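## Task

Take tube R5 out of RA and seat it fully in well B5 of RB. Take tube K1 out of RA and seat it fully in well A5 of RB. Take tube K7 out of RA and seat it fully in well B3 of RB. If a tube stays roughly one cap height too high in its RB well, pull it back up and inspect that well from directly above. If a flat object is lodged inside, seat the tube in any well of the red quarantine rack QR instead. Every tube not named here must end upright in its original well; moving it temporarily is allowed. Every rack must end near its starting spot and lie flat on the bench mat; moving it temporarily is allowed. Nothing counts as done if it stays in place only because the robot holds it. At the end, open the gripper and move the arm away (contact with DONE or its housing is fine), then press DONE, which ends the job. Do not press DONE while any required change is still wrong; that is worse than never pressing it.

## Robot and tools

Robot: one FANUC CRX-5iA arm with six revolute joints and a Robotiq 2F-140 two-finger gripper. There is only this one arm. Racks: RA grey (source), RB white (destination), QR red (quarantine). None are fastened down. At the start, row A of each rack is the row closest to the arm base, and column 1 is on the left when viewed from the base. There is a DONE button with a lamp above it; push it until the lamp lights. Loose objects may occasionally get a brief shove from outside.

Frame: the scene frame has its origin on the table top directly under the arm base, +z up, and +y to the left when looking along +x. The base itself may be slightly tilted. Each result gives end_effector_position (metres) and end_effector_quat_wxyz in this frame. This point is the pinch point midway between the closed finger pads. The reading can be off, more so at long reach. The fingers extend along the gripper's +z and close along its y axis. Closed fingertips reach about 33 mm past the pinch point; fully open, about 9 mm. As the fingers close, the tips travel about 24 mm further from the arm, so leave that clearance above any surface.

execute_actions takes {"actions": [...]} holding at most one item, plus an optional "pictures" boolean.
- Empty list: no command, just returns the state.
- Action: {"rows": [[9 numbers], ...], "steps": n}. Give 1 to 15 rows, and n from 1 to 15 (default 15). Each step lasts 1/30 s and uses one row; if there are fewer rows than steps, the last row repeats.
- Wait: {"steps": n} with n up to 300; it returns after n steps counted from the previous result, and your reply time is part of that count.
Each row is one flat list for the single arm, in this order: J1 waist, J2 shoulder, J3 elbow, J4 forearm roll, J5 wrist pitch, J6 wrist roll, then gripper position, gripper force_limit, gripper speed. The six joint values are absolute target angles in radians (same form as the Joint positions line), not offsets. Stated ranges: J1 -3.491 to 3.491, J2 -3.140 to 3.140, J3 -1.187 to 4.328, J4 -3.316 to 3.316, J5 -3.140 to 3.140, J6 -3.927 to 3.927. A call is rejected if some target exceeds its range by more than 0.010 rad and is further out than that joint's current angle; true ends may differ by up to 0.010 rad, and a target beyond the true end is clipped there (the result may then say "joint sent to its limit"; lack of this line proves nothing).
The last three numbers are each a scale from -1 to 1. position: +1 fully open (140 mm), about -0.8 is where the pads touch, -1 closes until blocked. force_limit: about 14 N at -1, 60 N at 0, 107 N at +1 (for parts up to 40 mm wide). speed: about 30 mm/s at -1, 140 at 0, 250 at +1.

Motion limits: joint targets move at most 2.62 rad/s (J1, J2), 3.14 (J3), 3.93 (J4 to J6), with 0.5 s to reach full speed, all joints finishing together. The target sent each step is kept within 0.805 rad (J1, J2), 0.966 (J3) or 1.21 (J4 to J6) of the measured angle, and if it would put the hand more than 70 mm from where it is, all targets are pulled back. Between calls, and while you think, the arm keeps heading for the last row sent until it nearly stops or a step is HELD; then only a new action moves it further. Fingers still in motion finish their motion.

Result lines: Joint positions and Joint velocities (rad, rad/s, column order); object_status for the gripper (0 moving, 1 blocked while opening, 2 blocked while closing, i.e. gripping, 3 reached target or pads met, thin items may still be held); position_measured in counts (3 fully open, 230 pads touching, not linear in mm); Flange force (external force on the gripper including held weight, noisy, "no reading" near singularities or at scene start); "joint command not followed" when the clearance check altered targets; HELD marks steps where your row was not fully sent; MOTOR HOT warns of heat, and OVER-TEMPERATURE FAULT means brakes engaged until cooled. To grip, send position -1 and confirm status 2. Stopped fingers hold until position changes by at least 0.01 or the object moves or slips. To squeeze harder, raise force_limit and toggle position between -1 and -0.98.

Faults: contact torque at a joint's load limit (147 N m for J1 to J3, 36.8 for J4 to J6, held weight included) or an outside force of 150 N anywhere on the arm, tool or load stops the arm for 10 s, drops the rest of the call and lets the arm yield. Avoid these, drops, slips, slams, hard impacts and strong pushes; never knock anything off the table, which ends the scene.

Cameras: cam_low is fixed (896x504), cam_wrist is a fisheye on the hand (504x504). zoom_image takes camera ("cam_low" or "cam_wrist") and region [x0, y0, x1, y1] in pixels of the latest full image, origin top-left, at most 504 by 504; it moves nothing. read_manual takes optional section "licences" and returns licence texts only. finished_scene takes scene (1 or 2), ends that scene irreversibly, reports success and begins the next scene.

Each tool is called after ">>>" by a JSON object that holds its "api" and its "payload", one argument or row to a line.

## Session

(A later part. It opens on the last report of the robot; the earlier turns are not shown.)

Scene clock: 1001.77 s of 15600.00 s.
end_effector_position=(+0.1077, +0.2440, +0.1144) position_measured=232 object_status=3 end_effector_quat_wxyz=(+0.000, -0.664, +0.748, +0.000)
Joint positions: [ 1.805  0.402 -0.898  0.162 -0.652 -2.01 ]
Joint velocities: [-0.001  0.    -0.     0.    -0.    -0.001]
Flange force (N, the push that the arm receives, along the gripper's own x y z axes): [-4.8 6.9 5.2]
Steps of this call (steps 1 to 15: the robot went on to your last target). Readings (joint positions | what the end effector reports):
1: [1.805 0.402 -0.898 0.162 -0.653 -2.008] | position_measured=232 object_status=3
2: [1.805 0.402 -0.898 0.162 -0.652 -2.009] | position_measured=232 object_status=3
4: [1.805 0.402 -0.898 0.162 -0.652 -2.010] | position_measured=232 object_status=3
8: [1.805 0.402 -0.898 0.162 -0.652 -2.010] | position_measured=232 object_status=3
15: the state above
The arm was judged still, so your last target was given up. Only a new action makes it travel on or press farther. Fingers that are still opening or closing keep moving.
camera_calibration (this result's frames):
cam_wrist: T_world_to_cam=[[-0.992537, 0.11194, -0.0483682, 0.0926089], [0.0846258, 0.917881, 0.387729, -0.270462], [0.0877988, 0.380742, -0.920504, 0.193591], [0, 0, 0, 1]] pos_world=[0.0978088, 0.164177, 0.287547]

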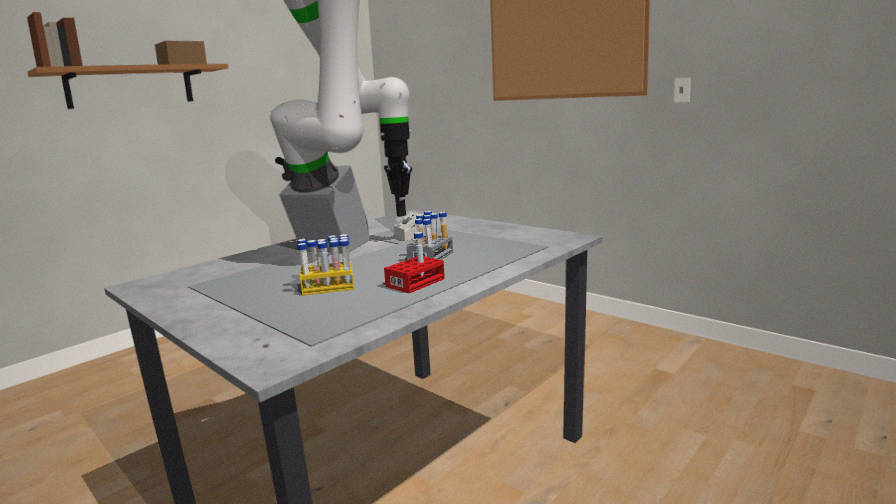

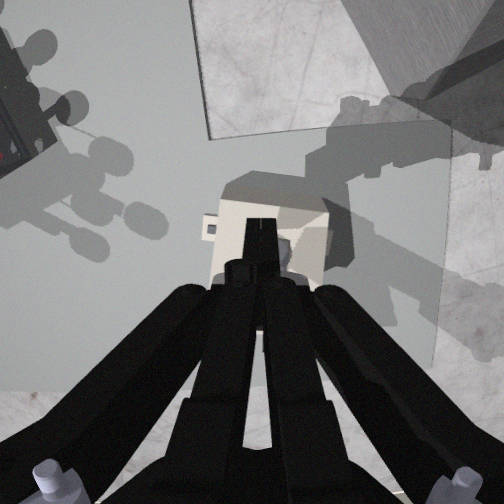

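>>> {"api": "execute_actions", "payload": {
  "actions": [
    {"rows":[[1.815,0.45,-0.888,0.166,-0.615,-2.02,-1,-0.5,0]]}
  ]
}}

>>> {"api": "zoom_image", "payload": {
  "camera": "cam_low",
  "region": [370,180,450,250]
}}

Scene clock: 1010.80 s of 15600.00 s.
end_effector_position=(+0.1026, +0.2516, +0.1044) position_measured=232 object_status=3 end_effector_quat_wxyz=(+0.001, -0.666, +0.746, +0.000)
Joint positions: [ 1.815  0.45  -0.888  0.166 -0.615 -2.02 ]
Joint velocities: [-0. -0.  0. -0.  0. -0.]
Flange force (N, the push that the arm receives, along the gripper's own x y z axes): [-4.3 7.8 6.8]
Steps of this call (steps 1 to 90: nothing new was sent; then 5.53 s passed at rest; steps 91 to 105: all 15 steps of this action). Readings (joint positions | what the end effector reports):
91: [1.805 0.402 -0.898 0.162 -0.652 -2.010] | position_measured=232 object_status=3
92: [1.805 0.405 -0.898 0.162 -0.650 -2.011] | position_measured=232 object_status=3
94: [1.809 0.425 -0.893 0.164 -0.634 -2.015] | position_measured=232 object_status=3
98: [1.814 0.449 -0.888 0.166 -0.616 -2.020] | position_measured=232 object_status=3
105: the state above
camera_calibration (this result's frames):
cam_wrist: T_world_to_cam=[[-0.993123, 0.106216, -0.0492361, 0.0877247], [0.078957, 0.918192, 0.388187, -0.272661], [0.08644, 0.38163, -0.920264, 0.181754], [0, 0, 0, 1]] pos_world=[0.0929391, 0.171674, 0.277424]

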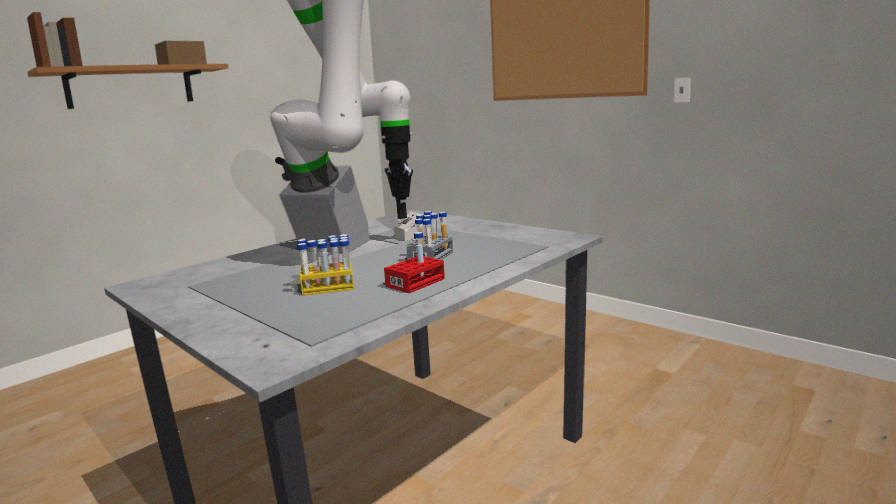

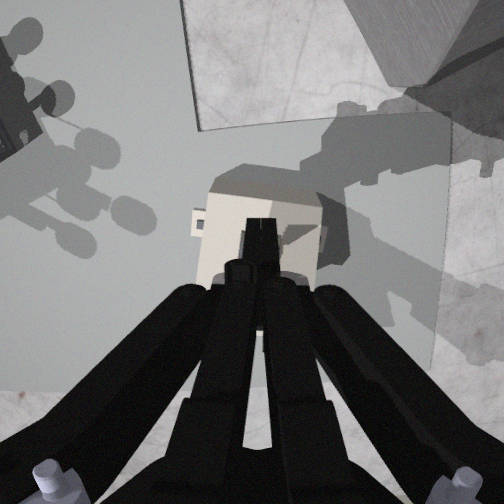

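Region (370, 180, 450, 250) of cam_low's 896x504 image, scaled by 6.300, with more detail than that image has; it fills the top 441 rows of this view, and the rest is white.

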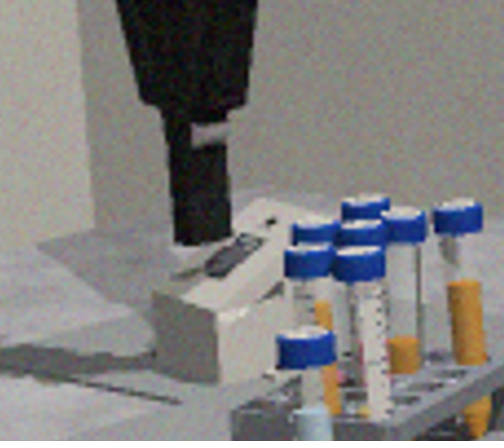

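Down 4 mm, then 3.

>>> {"api": "execute_actions", "payload": {
  "actions": [
    {"rows":[[1.8145,0.461,-0.892,0.168,-0.6,-2.022,-1,-0.5,0]]}
  ],
  "pictures": false
}}

>>> {"api": "execute_actions", "payload": {
  "actions": [
    {"rows":[[1.814,0.469,-0.895,0.17,-0.589,-2.024,-1,-0.5,0]]}
  ]
}}

>>> {"api": "zoom_image", "payload": {
  "camera": "cam_low",
  "region": [370,180,450,250]
}}

Scene clock: 1024.70 s of 15600.00 s.
end_effector_position=(+0.1020, +0.2510, +0.1002) position_measured=232 object_status=3 end_effector_quat_wxyz=(+0.000, -0.667, +0.745, +0.000)
Joint positions: [ 1.815  0.461 -0.892  0.168 -0.6   -2.022]
Joint velocities: [-0.001 -0.    -0.    -0.    -0.    -0.   ]
Flange force (N, the push that the arm receives, along the gripper's own x y z axes): [-3.8 5.5 4.6]
Steps of this call (steps 1 to 15: the robot went on to your last target; steps 16 to 90: nothing new was sent; then 10.40 s passed at rest; steps 91 to 105: all 15 steps of this action). Readings (joint positions | what the end effector reports):
91: [1.815 0.450 -0.888 0.166 -0.615 -2.020] | position_measured=232 object_status=3
92: [1.815 0.452 -0.888 0.166 -0.612 -2.020] | position_measured=232 object_status=3
94: [1.815 0.458 -0.891 0.167 -0.604 -2.021] | position_measured=232 object_status=3
98: [1.815 0.461 -0.892 0.168 -0.600 -2.022] | position_measured=232 object_status=3
105: the state above

Scene clock: 1025.20 s of 15600.00 s.
end_effector_position=(+0.1017, +0.2506, +0.0972) position_measured=232 object_status=3 end_effector_quat_wxyz=(-0.000, -0.667, +0.745, +0.001)
Joint positions: [ 1.814  0.469 -0.895  0.17  -0.589 -2.024]
Joint velocities: [-0.001 -0.    -0.     0.     0.001 -0.   ]
Flange force (N, the push that the arm receives, along the gripper's own x y z axes): [-4.9 5.5 5.6]
Steps of this call (steps 1 to 15: all 15 steps of this action). Readings (joint positions | what the end effector reports):
1: [1.815 0.461 -0.892 0.168 -0.600 -2.022] | position_measured=232 object_status=3
2: [1.814 0.463 -0.893 0.169 -0.597 -2.022] | position_measured=232 object_status=3
4: [1.814 0.467 -0.894 0.169 -0.592 -2.024] | position_measured=232 object_status=3
8: [1.814 0.469 -0.895 0.170 -0.589 -2.024] | position_measured=232 object_status=3
15: the state above
camera_calibration (this result's frames):
cam_wrist: T_world_to_cam=[[-0.993299, 0.105318, -0.0475904, 0.0866633], [0.0787903, 0.918357, 0.38783, -0.268874], [0.0845503, 0.381481, -0.920502, 0.175903], [0, 0, 0, 1]] pos_world=[0.0923946, 0.170691, 0.27032]

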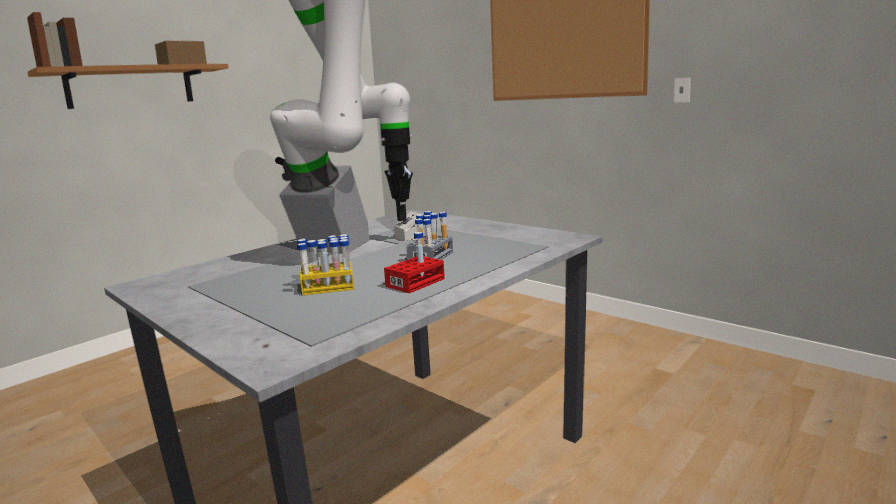

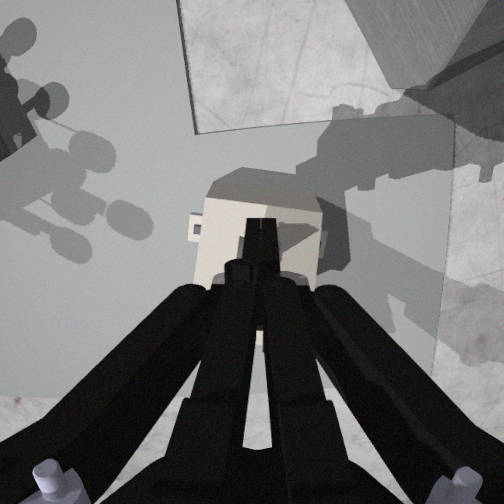

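Region (370, 180, 450, 250) of cam_low's 896x504 image, scaled by 6.300, with more detail than that image has; it fills the top 441 rows of this view, and the rest is white.

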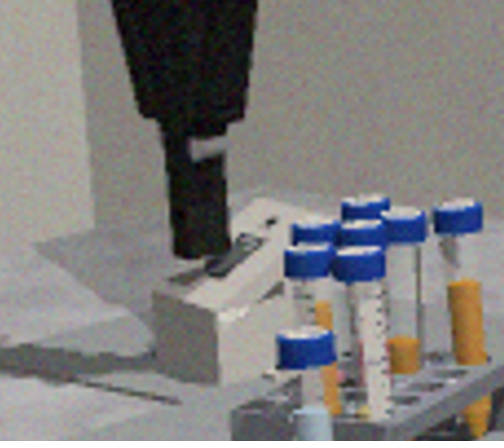

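>>> {"api": "execute_actions", "payload": {
  "actions": [
    {"rows":[[1.8135,0.478,-0.897,0.172,-0.578,-2.026,-1,-0.5,0]]}
  ],
  "pictures": false
}}

>>> {"api": "execute_actions", "payload": {
  "actions": [
    {"rows":[[1.813,0.485,-0.8985,0.173,-0.57,-2.027,-1,-0.5,0]]}
  ]
}}

>>> {"api": "zoom_image", "payload": {
  "camera": "cam_low",
  "region": [370,180,450,250]
}}

Scene clock: 1041.47 s of 15600.00 s.
end_effector_position=(+0.1012, +0.2505, +0.0942) position_measured=232 object_status=3 end_effector_quat_wxyz=(-0.000, -0.667, +0.745, +0.001)
Joint positions: [ 1.814  0.478 -0.897  0.172 -0.578 -2.026]
Joint velocities: [-0.  0.  0.  0.  0.  0.]
Flange force (N, the push that the arm receives, along the gripper's own x y z axes): [-2.7 7.5 4.5]
Steps of this call (steps 1 to 15: the robot went on to your last target; steps 16 to 90: nothing new was sent; then 12.77 s passed at rest; steps 91 to 105: all 15 steps of this action). Readings (joint positions | what the end effector reports):
91: [1.814 0.469 -0.895 0.170 -0.589 -2.024] | position_measured=232 object_status=3
92: [1.814 0.471 -0.895 0.170 -0.587 -2.024] | position_measured=232 object_status=3
94: [1.814 0.476 -0.897 0.171 -0.581 -2.026] | position_measured=232 object_status=3
98: [1.814 0.478 -0.897 0.172 -0.578 -2.026] | position_measured=232 object_status=3
105: the state above

Scene clock: 1041.97 s of 15600.00 s.
end_effector_position=(+0.1009, +0.2502, +0.0918) position_measured=232 object_status=3 end_effector_quat_wxyz=(-0.001, -0.667, +0.745, +0.001)
Joint positions: [ 1.813  0.485 -0.898  0.173 -0.57  -2.027]
Joint velocities: [-0.     0.     0.     0.001 -0.     0.   ]
Flange force (N, the push that the arm receives, along the gripper's own x y z axes): [-2.9 6.3 2.7]
Steps of this call (steps 1 to 15: all 15 steps of this action). Readings (joint positions | what the end effector reports):
1: [1.813 0.478 -0.897 0.172 -0.578 -2.026] | position_measured=232 object_status=3
2: [1.813 0.480 -0.897 0.172 -0.576 -2.026] | position_measured=232 object_status=3
4: [1.813 0.483 -0.898 0.173 -0.572 -2.027] | position_measured=232 object_status=3
8: [1.813 0.485 -0.898 0.173 -0.570 -2.027] | position_measured=232 object_status=3
15: the state above
camera_calibration (this result's frames):
cam_wrist: T_world_to_cam=[[-0.993405, 0.104878, -0.0463316, 0.0857131], [0.0789371, 0.918677, 0.387043, -0.266376], [0.083156, 0.380833, -0.920897, 0.17148], [0, 0, 0, 1]] pos_world=[0.0919152, 0.170418, 0.264985]

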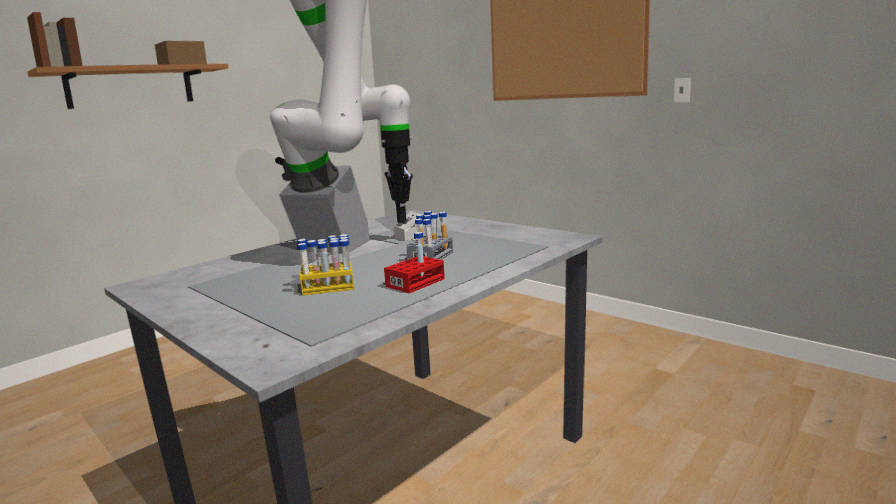

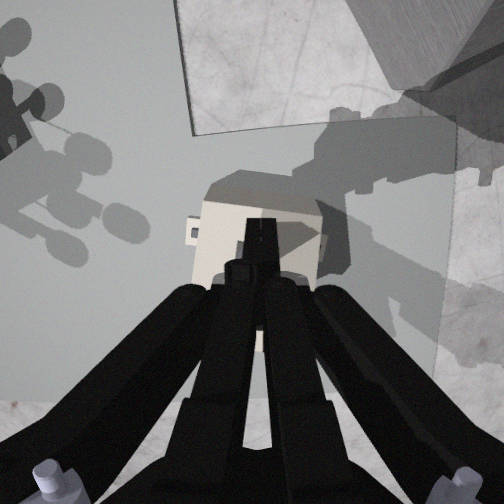

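Region (370, 180, 450, 250) of cam_low's 896x504 image, scaled by 6.300, with more detail than that image has; it fills the top 441 rows of this view, and the rest is white.

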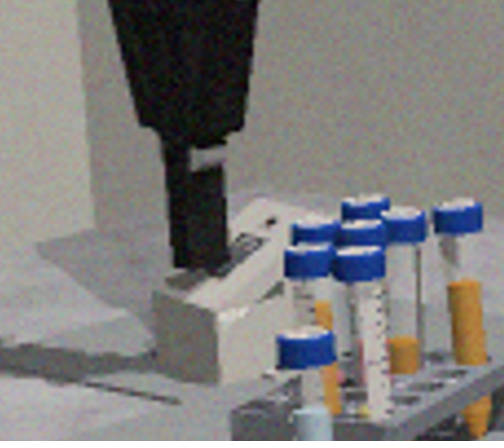

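Button being pressed; move upslope and slightly down.

>>> {"api": "execute_actions", "payload": {
  "actions": [
    {"rows":[[1.811,0.496,-0.894,0.174,-0.5645,-2.027,-1,-0.5,0]]}
  ]
}}

>>> {"api": "zoom_image", "payload": {
  "camera": "cam_low",
  "region": [370,180,450,250]
}}

Scene clock: 1050.43 s of 15600.00 s.
end_effector_position=(+0.1006, +0.2518, +0.0896) position_measured=232 object_status=3 end_effector_quat_wxyz=(-0.002, -0.667, +0.745, +0.001)
Joint positions: [ 1.811  0.496 -0.894  0.174 -0.564 -2.027]
Joint velocities: [0.001 0.    0.    0.001 0.    0.   ]
Flange force (N, the push that the arm receives, along the gripper's own x y z axes): no reading
The task's run ended inside this call: 10 steps that you had sent did not run.
Steps of this call (steps 1 to 15: the robot went on to your last target; steps 16 to 90: nothing new was sent; then 5.30 s passed at rest; steps 91 to 95: the first 5 steps of this action). Readings (joint positions | what the end effector reports):
91: [1.813 0.485 -0.898 0.173 -0.570 -2.027] | position_measured=232 object_status=3
92: [1.813 0.487 -0.898 0.173 -0.569 -2.027] | position_measured=232 object_status=3
94: [1.812 0.493 -0.895 0.174 -0.566 -2.027] | position_measured=232 object_status=3
95: [1.811 0.495 -0.895 0.174 -0.565 -2.027] | position_measured=232 object_status=3
camera_calibration (this result's frames):
cam_wrist: T_world_to_cam=[[-0.993398, 0.10522, -0.0457066, 0.0849722], [0.079606, 0.919149, 0.385781, -0.267066], [0.0826033, 0.379596, -0.921457, 0.169285], [0, 0, 0, 1]] pos_world=[0.0916878, 0.172273, 0.262902]
The task's run has ended: the event that ends the task has happened.

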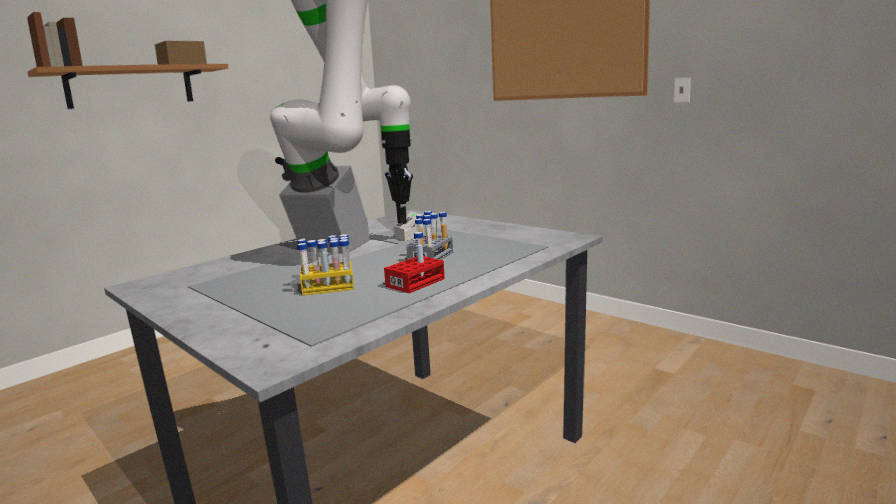

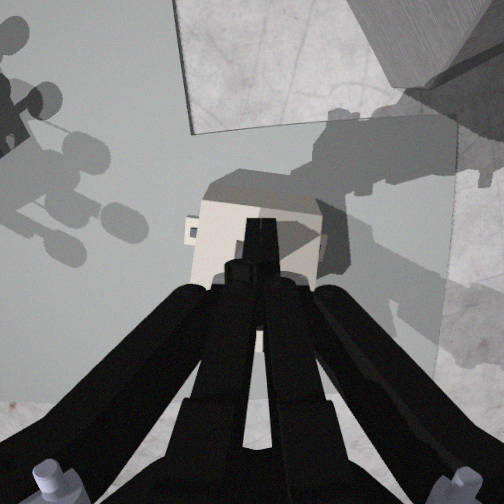

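Episode already finished.

>>> {"api": "finished_scene", "payload": {
  "scene": 2
}}

The scene is finished: the task was done.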